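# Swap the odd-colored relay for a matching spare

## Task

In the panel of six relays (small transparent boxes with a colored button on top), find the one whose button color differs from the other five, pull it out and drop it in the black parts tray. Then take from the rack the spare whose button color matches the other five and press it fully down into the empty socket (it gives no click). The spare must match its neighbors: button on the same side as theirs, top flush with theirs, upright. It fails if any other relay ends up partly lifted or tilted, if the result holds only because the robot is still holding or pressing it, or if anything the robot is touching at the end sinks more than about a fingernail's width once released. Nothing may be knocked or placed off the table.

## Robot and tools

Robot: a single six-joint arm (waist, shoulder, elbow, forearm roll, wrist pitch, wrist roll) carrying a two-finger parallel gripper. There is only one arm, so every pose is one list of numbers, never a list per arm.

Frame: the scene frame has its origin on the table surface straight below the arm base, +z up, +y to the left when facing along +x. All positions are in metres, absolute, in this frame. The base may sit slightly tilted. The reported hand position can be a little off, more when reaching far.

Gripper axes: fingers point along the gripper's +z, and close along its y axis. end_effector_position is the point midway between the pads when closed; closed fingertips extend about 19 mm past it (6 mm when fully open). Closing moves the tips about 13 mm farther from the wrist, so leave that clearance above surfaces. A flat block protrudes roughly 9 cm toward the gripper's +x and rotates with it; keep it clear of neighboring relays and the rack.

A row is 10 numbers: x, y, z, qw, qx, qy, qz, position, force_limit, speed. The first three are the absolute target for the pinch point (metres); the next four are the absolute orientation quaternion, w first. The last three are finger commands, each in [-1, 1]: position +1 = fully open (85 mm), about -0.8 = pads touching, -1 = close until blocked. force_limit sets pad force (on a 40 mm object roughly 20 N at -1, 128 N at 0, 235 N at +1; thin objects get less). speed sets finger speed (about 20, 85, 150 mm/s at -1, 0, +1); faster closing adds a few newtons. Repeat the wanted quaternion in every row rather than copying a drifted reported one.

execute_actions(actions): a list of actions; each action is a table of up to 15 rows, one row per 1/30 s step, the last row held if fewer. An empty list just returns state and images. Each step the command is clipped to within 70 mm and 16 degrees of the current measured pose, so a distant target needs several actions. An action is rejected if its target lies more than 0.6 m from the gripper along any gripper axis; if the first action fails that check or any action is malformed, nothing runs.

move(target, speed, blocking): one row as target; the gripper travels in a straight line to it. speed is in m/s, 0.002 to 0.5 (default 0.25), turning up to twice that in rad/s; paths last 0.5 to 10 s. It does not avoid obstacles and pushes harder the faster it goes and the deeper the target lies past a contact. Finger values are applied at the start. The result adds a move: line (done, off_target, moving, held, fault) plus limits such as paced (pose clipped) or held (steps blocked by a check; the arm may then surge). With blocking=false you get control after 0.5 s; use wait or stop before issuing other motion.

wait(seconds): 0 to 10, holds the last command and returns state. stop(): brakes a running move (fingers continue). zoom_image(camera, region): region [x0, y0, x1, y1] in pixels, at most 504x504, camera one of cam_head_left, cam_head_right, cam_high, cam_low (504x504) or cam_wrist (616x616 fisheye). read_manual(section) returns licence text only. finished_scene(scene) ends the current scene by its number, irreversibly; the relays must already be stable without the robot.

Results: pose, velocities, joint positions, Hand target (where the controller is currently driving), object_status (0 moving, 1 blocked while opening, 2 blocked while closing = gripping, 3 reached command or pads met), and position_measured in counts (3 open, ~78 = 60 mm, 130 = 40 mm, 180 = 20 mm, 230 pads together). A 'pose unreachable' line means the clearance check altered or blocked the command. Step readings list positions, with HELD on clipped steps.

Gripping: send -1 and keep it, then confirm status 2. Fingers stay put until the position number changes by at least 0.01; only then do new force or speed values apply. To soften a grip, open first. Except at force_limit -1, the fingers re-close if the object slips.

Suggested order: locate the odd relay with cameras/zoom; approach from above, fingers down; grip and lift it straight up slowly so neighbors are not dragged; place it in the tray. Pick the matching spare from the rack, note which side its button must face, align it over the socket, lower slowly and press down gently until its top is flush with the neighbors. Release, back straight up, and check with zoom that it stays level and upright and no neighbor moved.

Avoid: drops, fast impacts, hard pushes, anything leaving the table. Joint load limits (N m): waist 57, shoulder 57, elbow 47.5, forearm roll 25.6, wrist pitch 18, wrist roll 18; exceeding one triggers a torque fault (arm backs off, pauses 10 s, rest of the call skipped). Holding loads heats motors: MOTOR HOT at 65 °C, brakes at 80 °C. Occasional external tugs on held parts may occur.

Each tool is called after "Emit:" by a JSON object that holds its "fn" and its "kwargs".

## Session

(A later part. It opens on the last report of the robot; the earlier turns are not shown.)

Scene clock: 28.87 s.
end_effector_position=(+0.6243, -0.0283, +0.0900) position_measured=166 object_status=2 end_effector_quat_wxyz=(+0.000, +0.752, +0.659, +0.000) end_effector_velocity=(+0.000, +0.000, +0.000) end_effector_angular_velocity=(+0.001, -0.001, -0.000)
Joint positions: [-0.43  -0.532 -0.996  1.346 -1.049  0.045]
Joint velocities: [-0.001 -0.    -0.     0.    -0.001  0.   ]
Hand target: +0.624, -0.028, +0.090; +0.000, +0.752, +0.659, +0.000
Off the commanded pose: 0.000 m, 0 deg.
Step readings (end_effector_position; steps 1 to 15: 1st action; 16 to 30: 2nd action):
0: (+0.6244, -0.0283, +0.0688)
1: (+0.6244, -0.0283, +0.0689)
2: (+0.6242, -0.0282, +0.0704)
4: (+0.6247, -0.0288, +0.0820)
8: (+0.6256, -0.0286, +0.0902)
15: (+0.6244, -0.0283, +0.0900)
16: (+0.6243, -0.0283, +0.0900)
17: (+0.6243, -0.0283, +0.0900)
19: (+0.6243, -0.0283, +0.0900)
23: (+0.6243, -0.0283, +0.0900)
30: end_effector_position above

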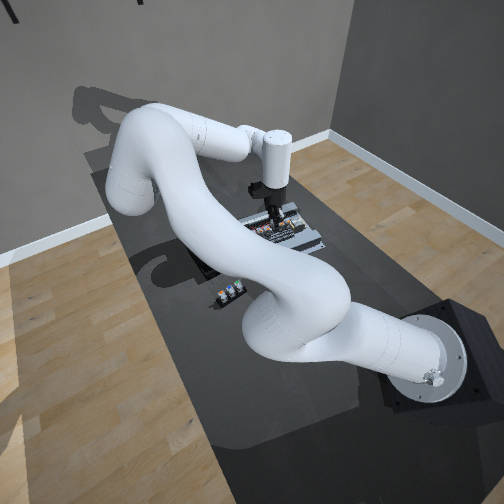

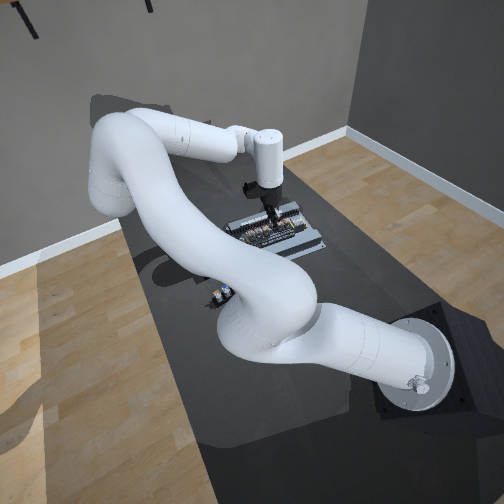

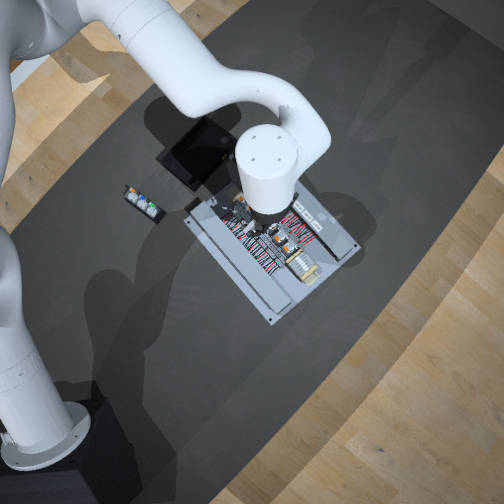

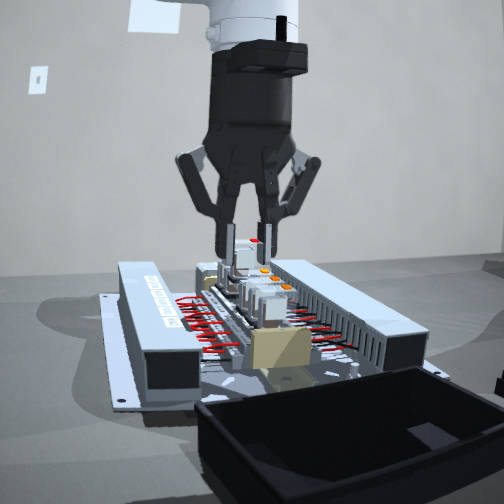

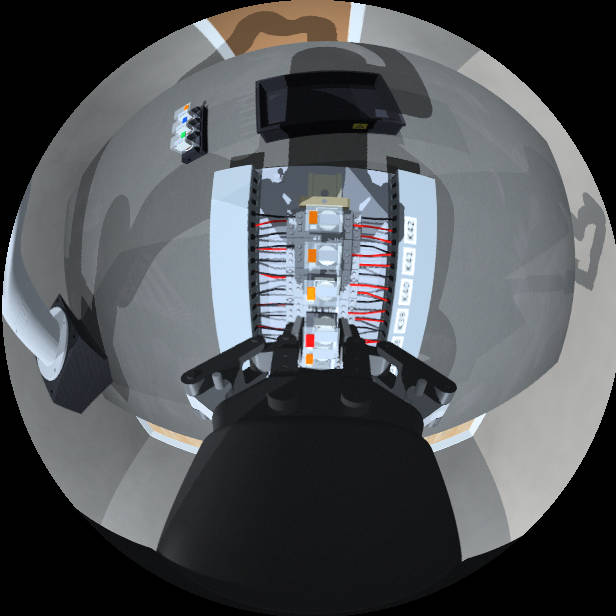

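Emit:
{"fn": "move", "kwargs": {"target": [0.6243,-0.0283,0.13,0,0.7518,0.6593,0,-0.98,0,-1], "speed": 0.1}}

Emit:
{"fn": "move", "kwargs": {"target": [0.65,0.18,0.13,0,0.7071,0.7071,0,-0.98,0,-1]}}

Scene clock: 32.20 s.
end_effector_position=(+0.6241, -0.0283, +0.1298) position_measured=166 object_status=2 end_effector_quat_wxyz=(-0.000, +0.752, +0.659, -0.000) end_effector_velocity=(-0.000, -0.000, +0.002) end_effector_angular_velocity=(+0.000, -0.000, -0.001)
Joint positions: [-0.494 -0.492 -0.997  1.272 -1.088  0.081]
Joint velocities: [-0.003  0.    -0.    -0.003 -0.002  0.001]
Hand target: +0.624, -0.028, +0.130; +0.000, +0.752, +0.659, -0.000
Off the commanded pose: 0.000 m, 0 deg.
move: done

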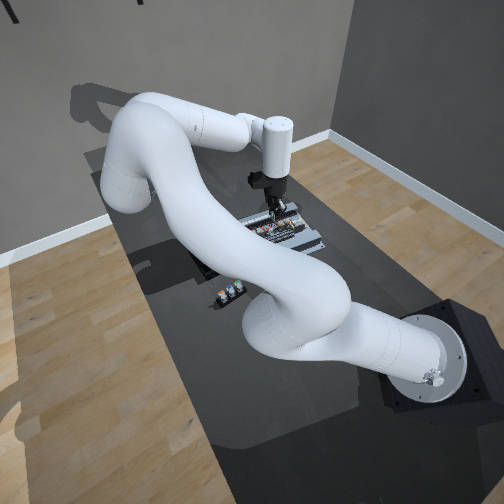

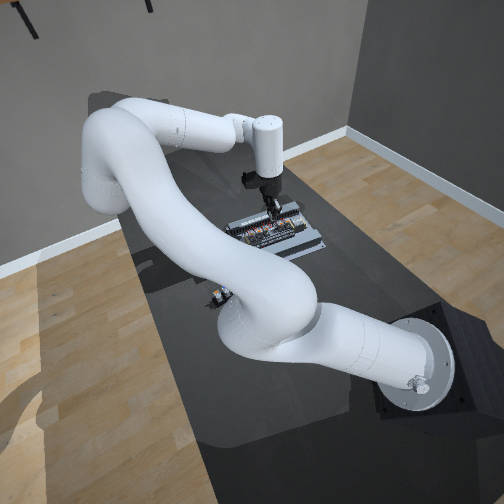

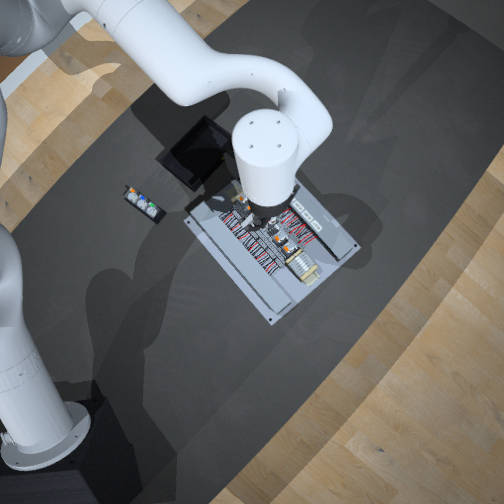

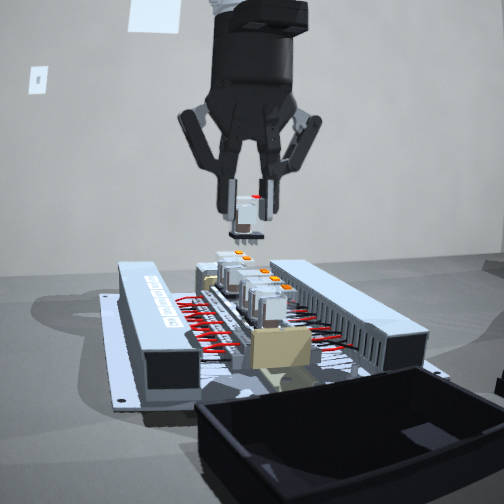

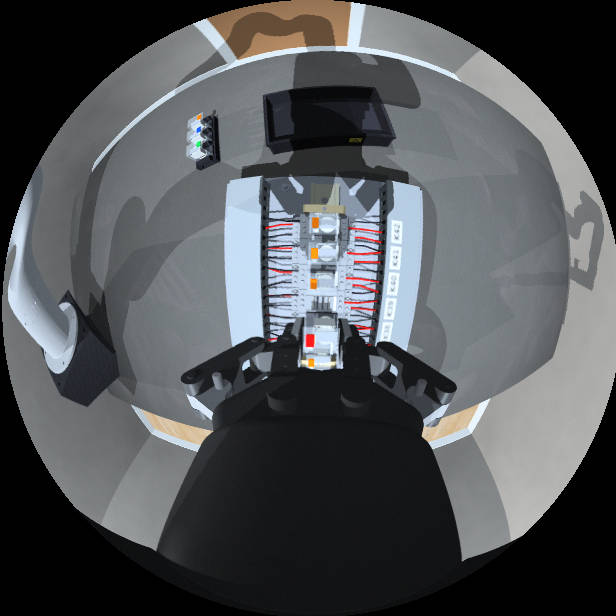

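Scene clock: 33.50 s.
end_effector_position=(+0.6495, +0.1803, +0.1299) position_measured=166 object_status=2 end_effector_quat_wxyz=(-0.000, +0.707, +0.707, +0.001) end_effector_velocity=(+0.001, +0.004, +0.001) end_effector_angular_velocity=(+0.001, -0.001, +0.003)
Joint positions: [-0.267 -0.054 -0.85   1.28  -1.042  0.313]
Joint velocities: [ 0.003  0.006 -0.001 -0.    -0.001  0.005]
Hand target: +0.650, +0.181, +0.130; -0.000, +0.707, +0.707, +0.001
Off the commanded pose: 0.001 m, 0 deg.
move: done

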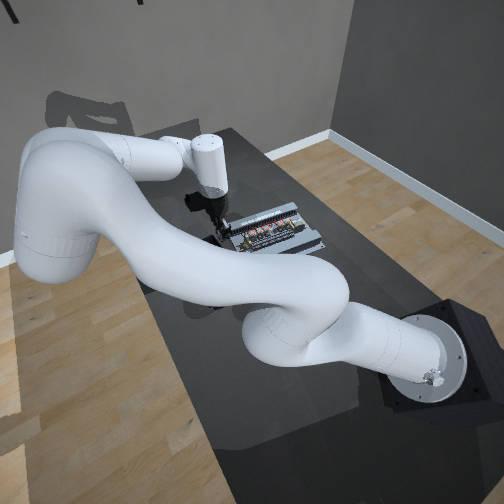

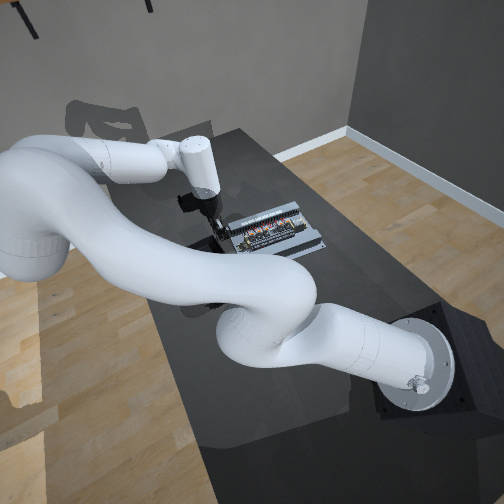

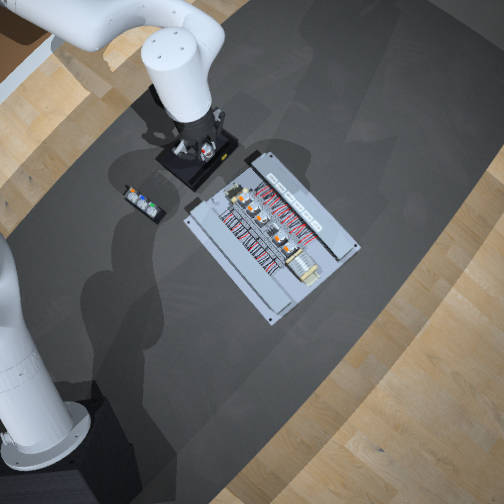

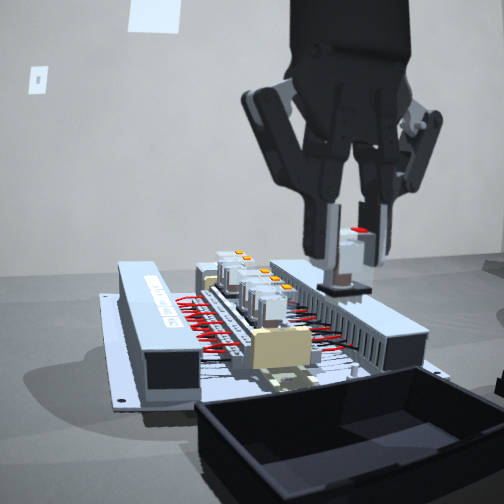

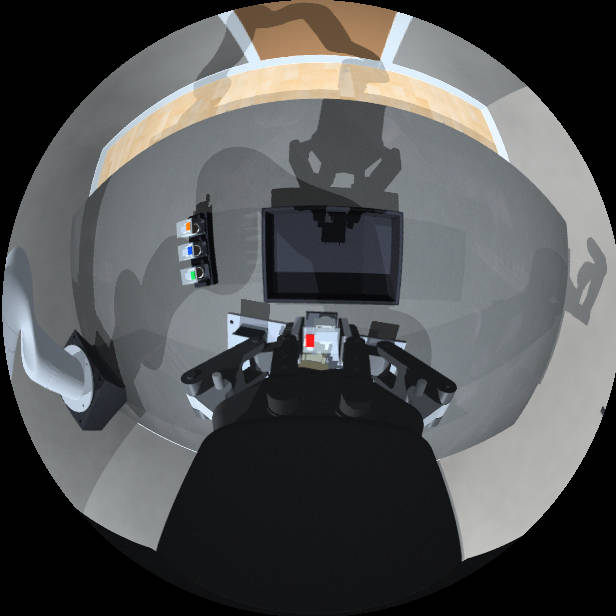

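Emit:
{"fn": "move", "kwargs": {"target": [0.66,0.235,0.11,0,0.7071,0.7071,0,-0.98,0,-1]}}

Emit:
{"fn": "move", "kwargs": {"target": [0.66,0.235,0.05,0,0.7071,0.7071,0,-0.98,0,-1], "speed": 0.06}}

Emit:
{"fn": "move", "kwargs": {"target": [0.66,0.235,0.05,0,0.7071,0.7071,0,0.2,0,0]}}

Emit:
{"fn": "move", "kwargs": {"target": [0.66,0.235,0.12,0,0.7071,0.7071,0,0.2,0,0]}}

Emit:
{"fn": "move", "kwargs": {"target": [0.48,0.26,0.11,0,0.737,-0.676,0,0.2,0,0], "speed": 0.4}}

Emit:
{"fn": "zoom_image", "kwargs": {"camera": "cam_wrist", "region": [220,180,420,380]}}

Scene clock: 38.67 s.
end_effector_position=(+0.6598, +0.2350, +0.1101) position_measured=166 object_status=2 end_effector_quat_wxyz=(-0.000, +0.707, +0.707, +0.000) end_effector_velocity=(+0.001, +0.002, -0.000) end_effector_angular_velocity=(+0.001, -0.001, -0.000)
Joint positions: [-0.153  0.008 -0.864  1.294 -0.981  0.428]
Joint velocities: [ 0.003  0.002 -0.001  0.     0.001  0.004]
Hand target: +0.660, +0.235, +0.110; -0.000, +0.707, +0.707, +0.000
Off the commanded pose: 0.000 m, 0 deg.
move: done

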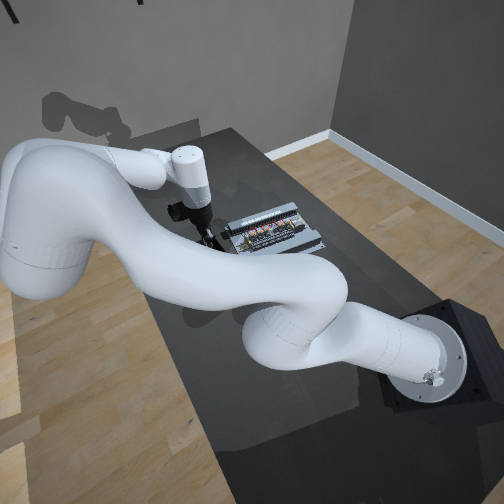

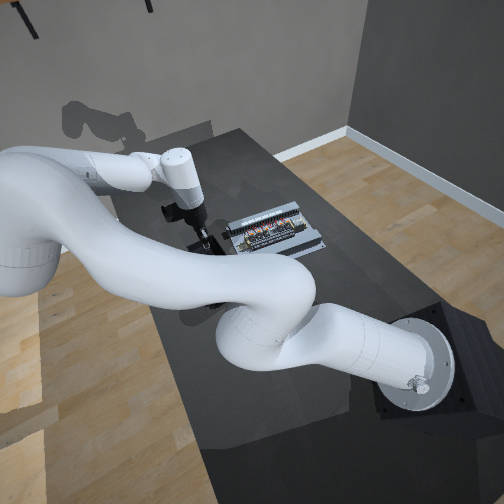

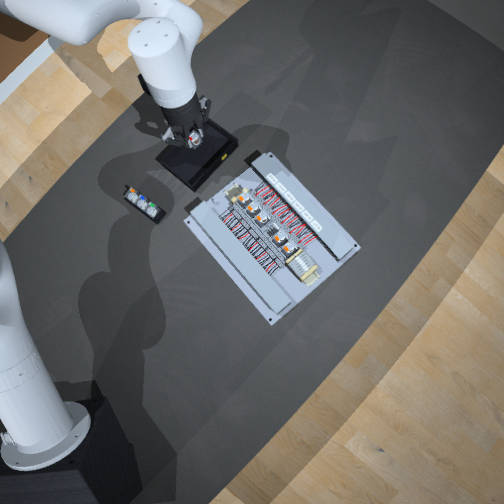

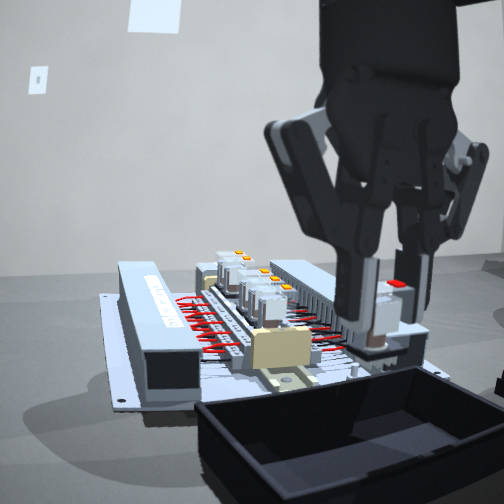

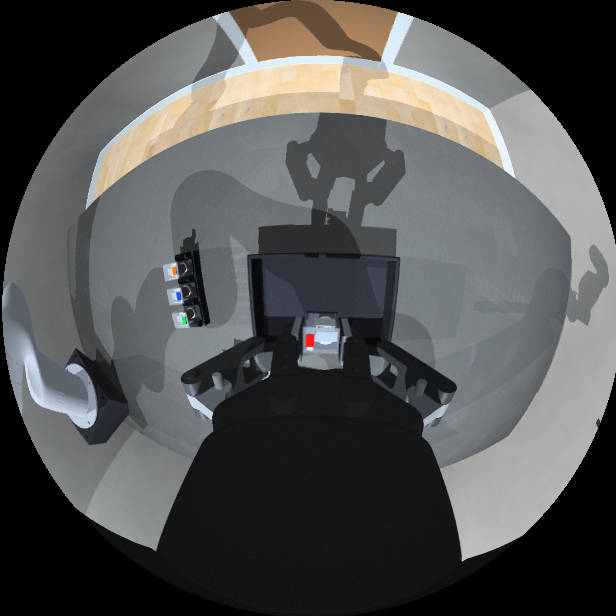

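Scene clock: 40.00 s.
end_effector_position=(+0.6602, +0.2350, +0.0502) position_measured=166 object_status=2 end_effector_quat_wxyz=(-0.000, +0.707, +0.707, +0.000) end_effector_velocity=(+0.000, +0.000, -0.001) end_effector_angular_velocity=(+0.001, -0.000, -0.000)
Joint positions: [-0.043 -0.075 -0.874  1.407 -0.885  0.361]
Joint velocities: [ 0.002 -0.002 -0.001  0.003  0.001 -0.002]
Hand target: +0.660, +0.235, +0.050; -0.000, +0.707, +0.707, +0.000
Off the commanded pose: 0.000 m, 0 deg.
move: done

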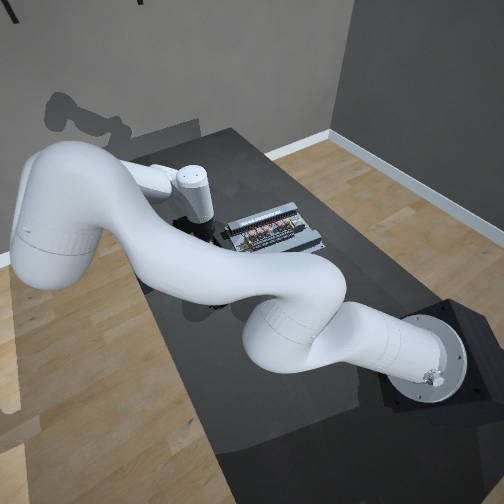

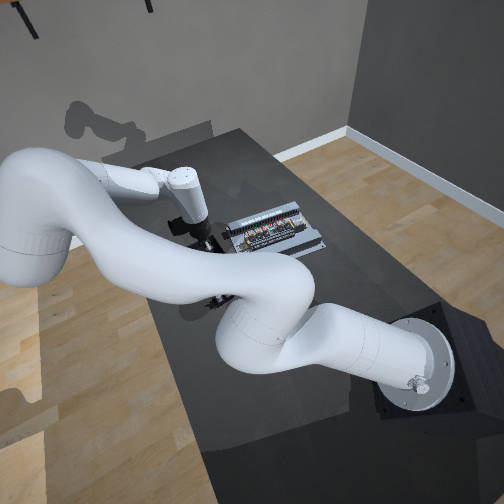

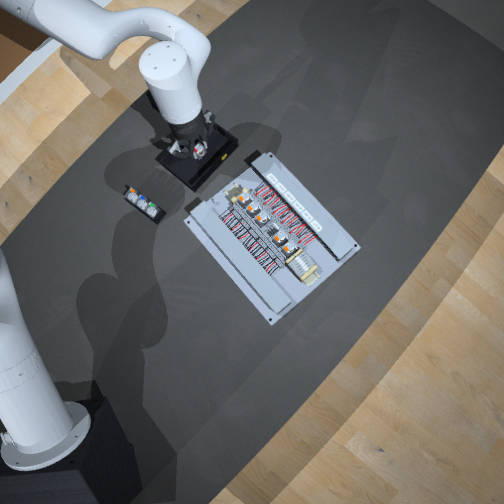

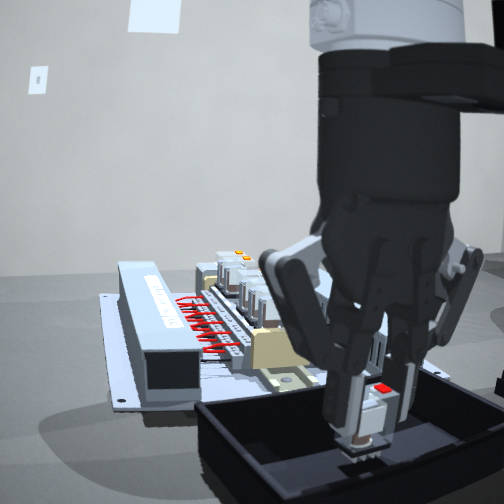

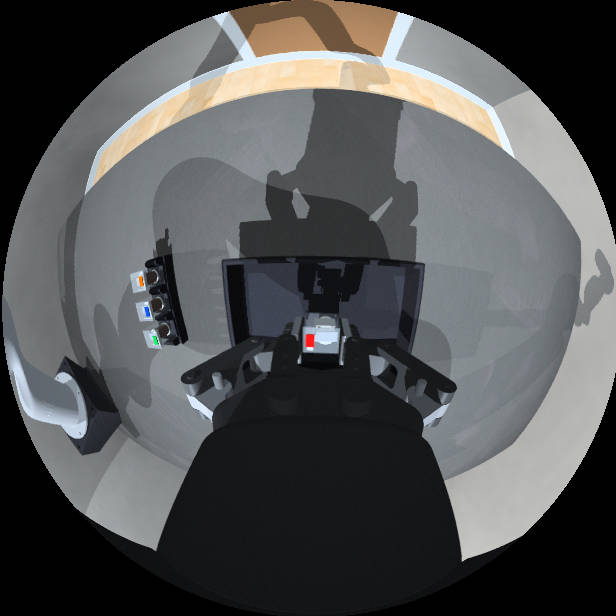

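Scene clock: 40.70 s.
end_effector_position=(+0.6600, +0.2350, +0.0500) position_measured=104 object_status=3 end_effector_quat_wxyz=(+0.000, +0.707, +0.707, +0.000) end_effector_velocity=(-0.000, -0.000, -0.000) end_effector_angular_velocity=(+0.000, -0.000, -0.001)
Joint positions: [-0.043 -0.075 -0.874  1.407 -0.885  0.36 ]
Joint velocities: [ 0.001 -0.001  0.     0.001  0.    -0.   ]
Hand target: +0.660, +0.235, +0.050; -0.000, +0.707, +0.707, -0.000
Off the commanded pose: 0.000 m, 0 deg.
move: done

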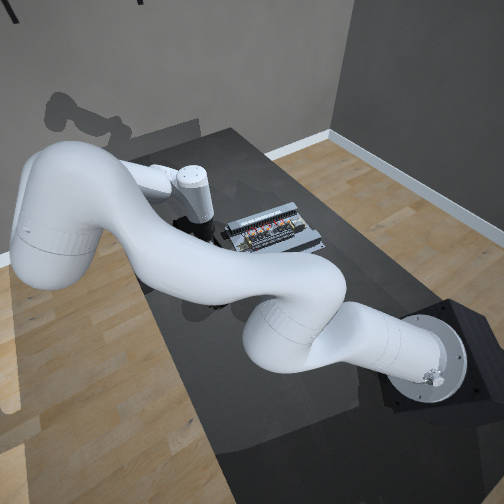

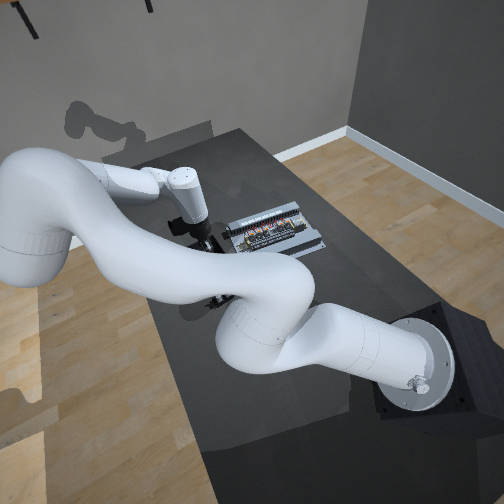

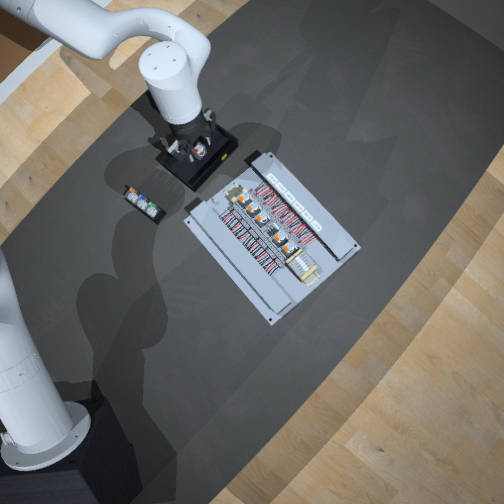

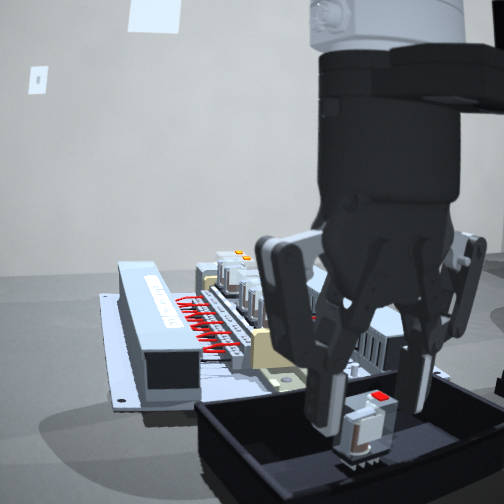

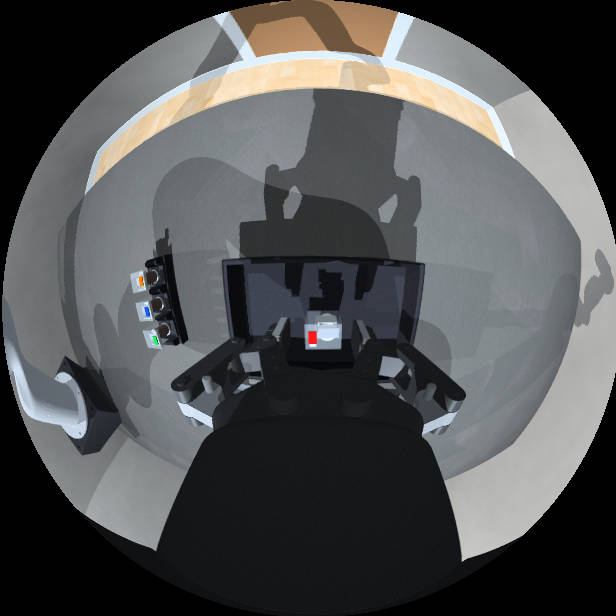

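Scene clock: 41.53 s.
end_effector_position=(+0.6597, +0.2350, +0.1197) position_measured=104 object_status=3 end_effector_quat_wxyz=(-0.000, +0.707, +0.707, -0.000) end_effector_velocity=(+0.001, +0.000, +0.002) end_effector_angular_velocity=(-0.000, -0.001, +0.001)
Joint positions: [-0.171  0.02  -0.865  1.276 -0.997  0.437]
Joint velocities: [-0.003  0.003 -0.001 -0.003 -0.003  0.002]
Hand target: +0.660, +0.235, +0.120; +0.000, +0.707, +0.707, -0.000
Off the commanded pose: 0.000 m, 0 deg.
move: done

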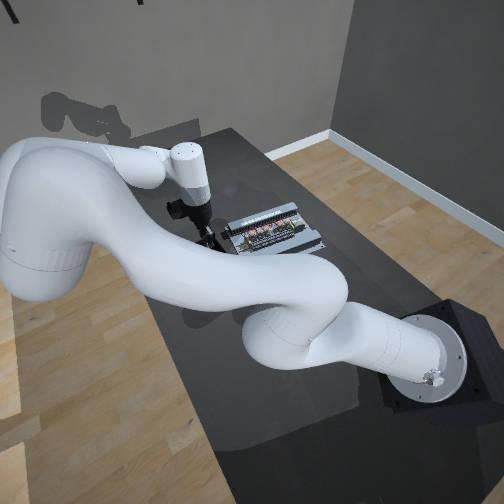

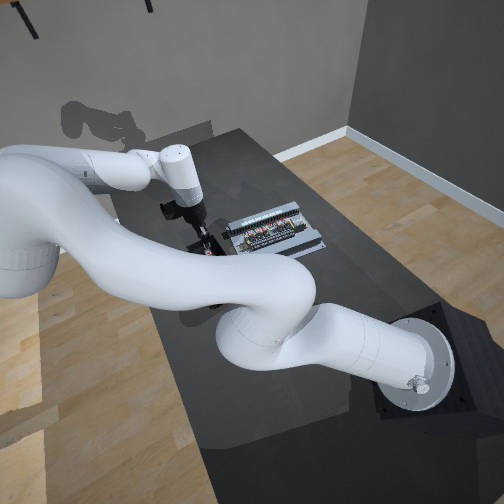

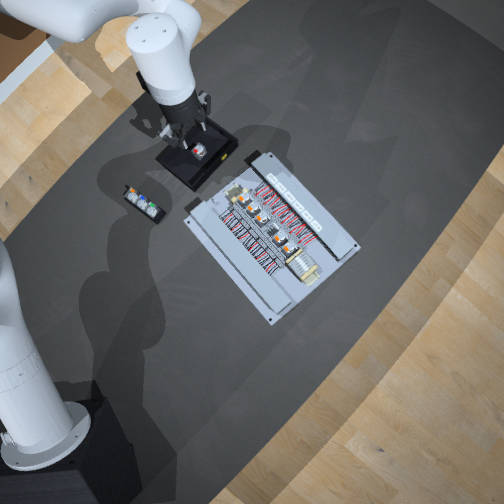

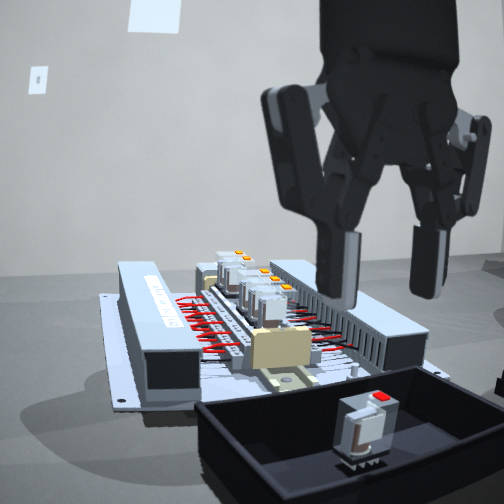

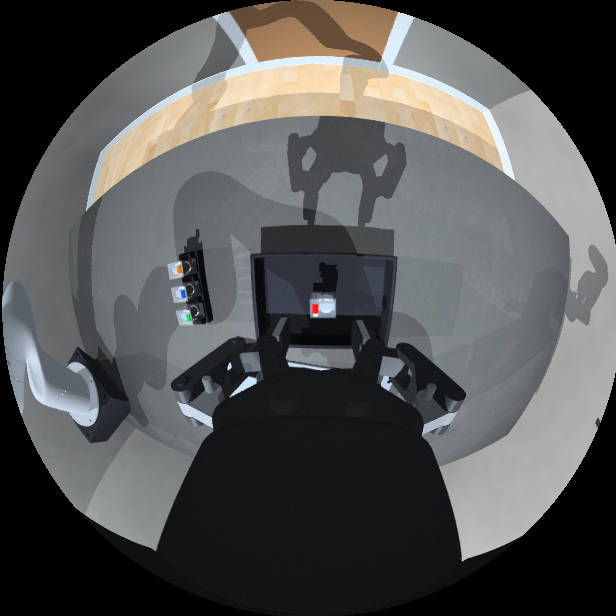

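Scene clock: 45.87 s.
end_effector_position=(+0.4800, +0.2594, +0.1096) position_measured=104 object_status=3 end_effector_quat_wxyz=(+0.000, +0.737, -0.676, +0.000) end_effector_velocity=(-0.000, -0.000, +0.000) end_effector_angular_velocity=(-0.002, +0.000, -0.008)
Joint positions: [-0.112  0.396 -0.374  1.387 -0.928  3.368]
Joint velocities: [ 0.     0.001  0.001 -0.002  0.002  0.009]
Hand target: +0.480, +0.259, +0.110; +0.000, +0.737, -0.676, +0.000
Off the commanded pose: 0.001 m, 0 deg.
move: done

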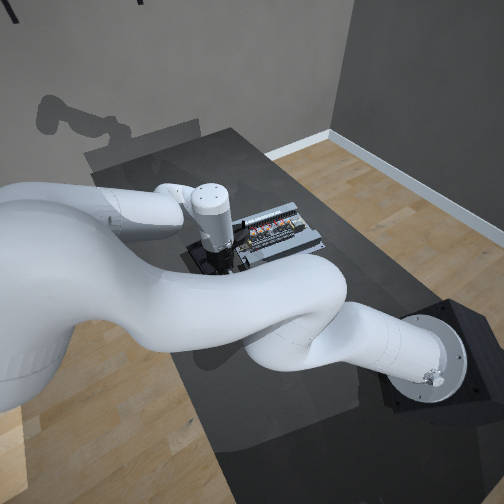

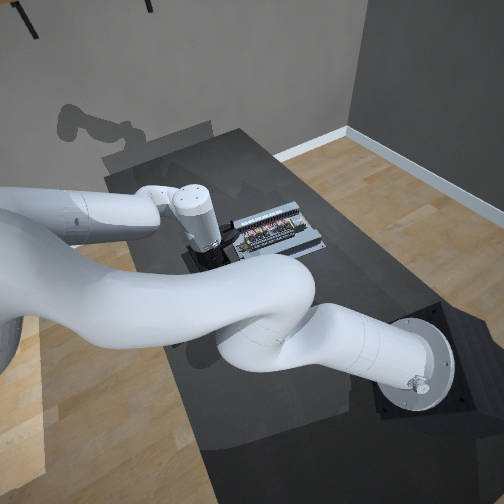

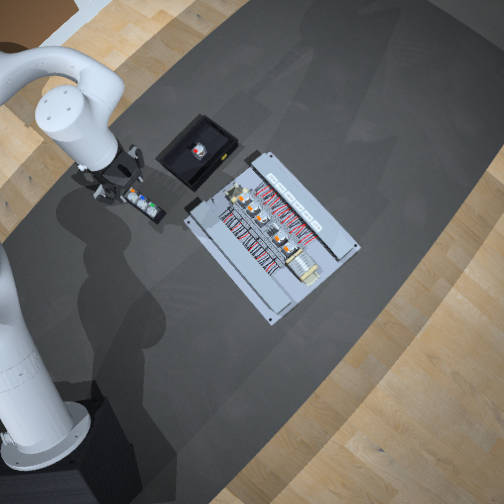

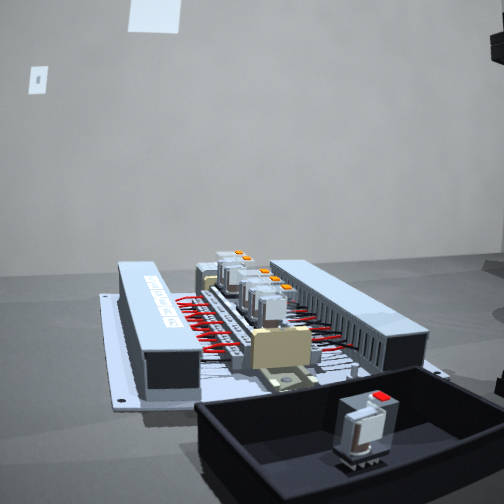

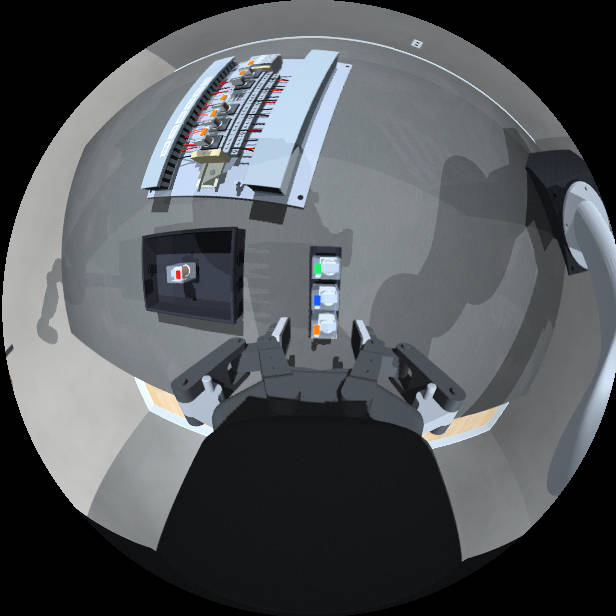

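Region (220, 180, 420, 380) of cam_wrist's 616x616 image, scaled by 2.520, with more detail than that image has.

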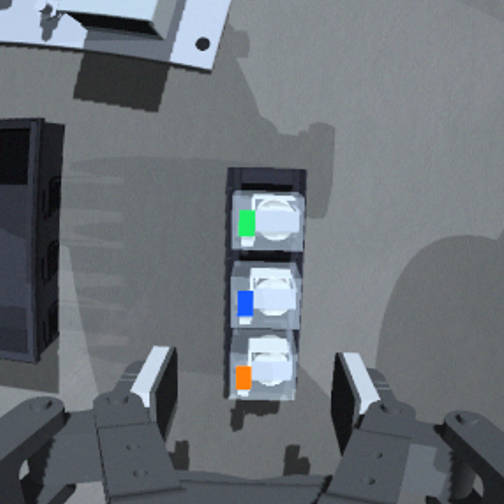

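Emit:
{"fn": "move", "kwargs": {"target": [0.475,0.278,0.068,0,0.737,-0.676,0,0.2,0,0], "speed": 0.08}}

Emit:
{"fn": "zoom_image", "kwargs": {"camera": "cam_wrist", "region": [220,180,420,380]}}

Scene clock: 48.53 s.
end_effector_position=(+0.4751, +0.2780, +0.0681) position_measured=104 object_status=3 end_effector_quat_wxyz=(-0.000, +0.737, -0.676, -0.000) end_effector_velocity=(-0.000, +0.001, -0.001) end_effector_angular_velocity=(+0.002, +0.000, +0.000)
Joint positions: [ 0.059  0.355 -0.37   1.54  -0.808  3.327]
Joint velocities: [ 0.005 -0.002 -0.     0.006  0.001 -0.003]
Hand target: +0.475, +0.278, +0.068; -0.000, +0.737, -0.676, -0.000
Off the commanded pose: 0.000 m, 0 deg.
move: done

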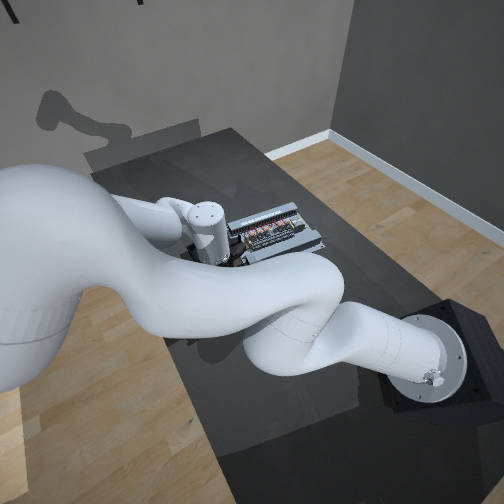

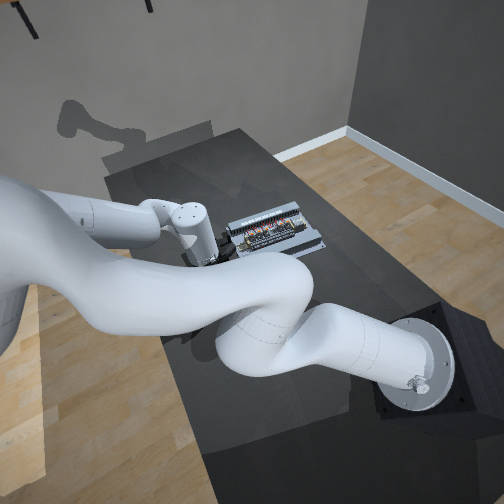

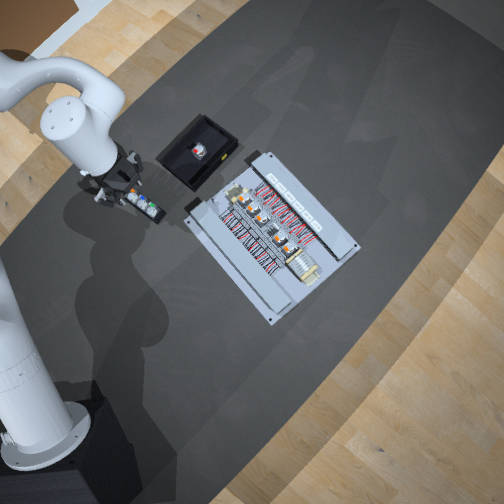

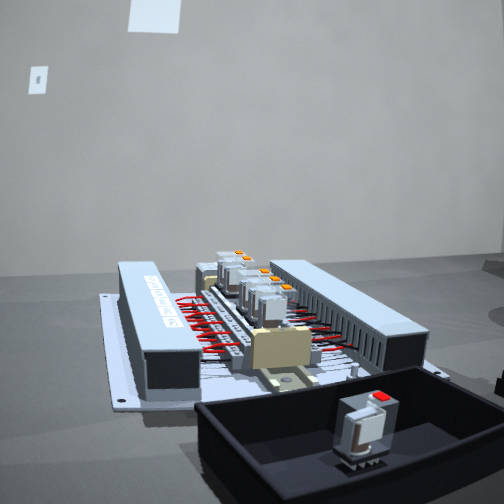

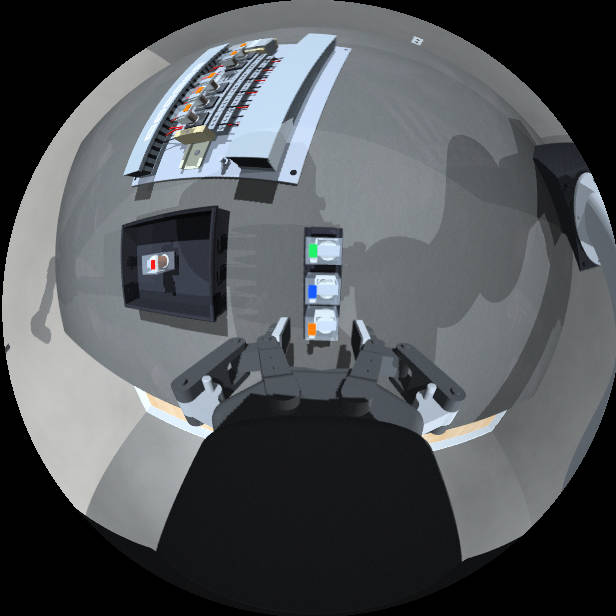

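Region (220, 180, 420, 380) of cam_wrist's 616x616 image, scaled by 2.520, with more detail than that image has.

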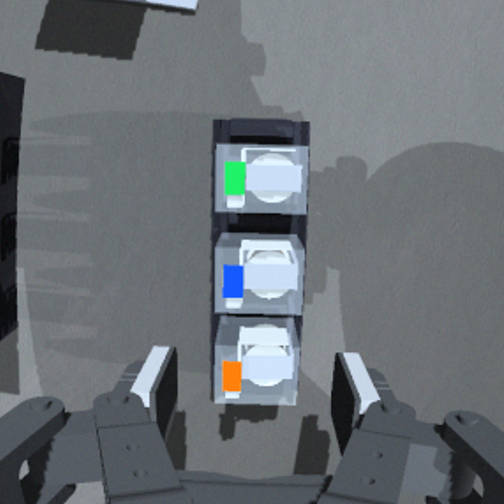

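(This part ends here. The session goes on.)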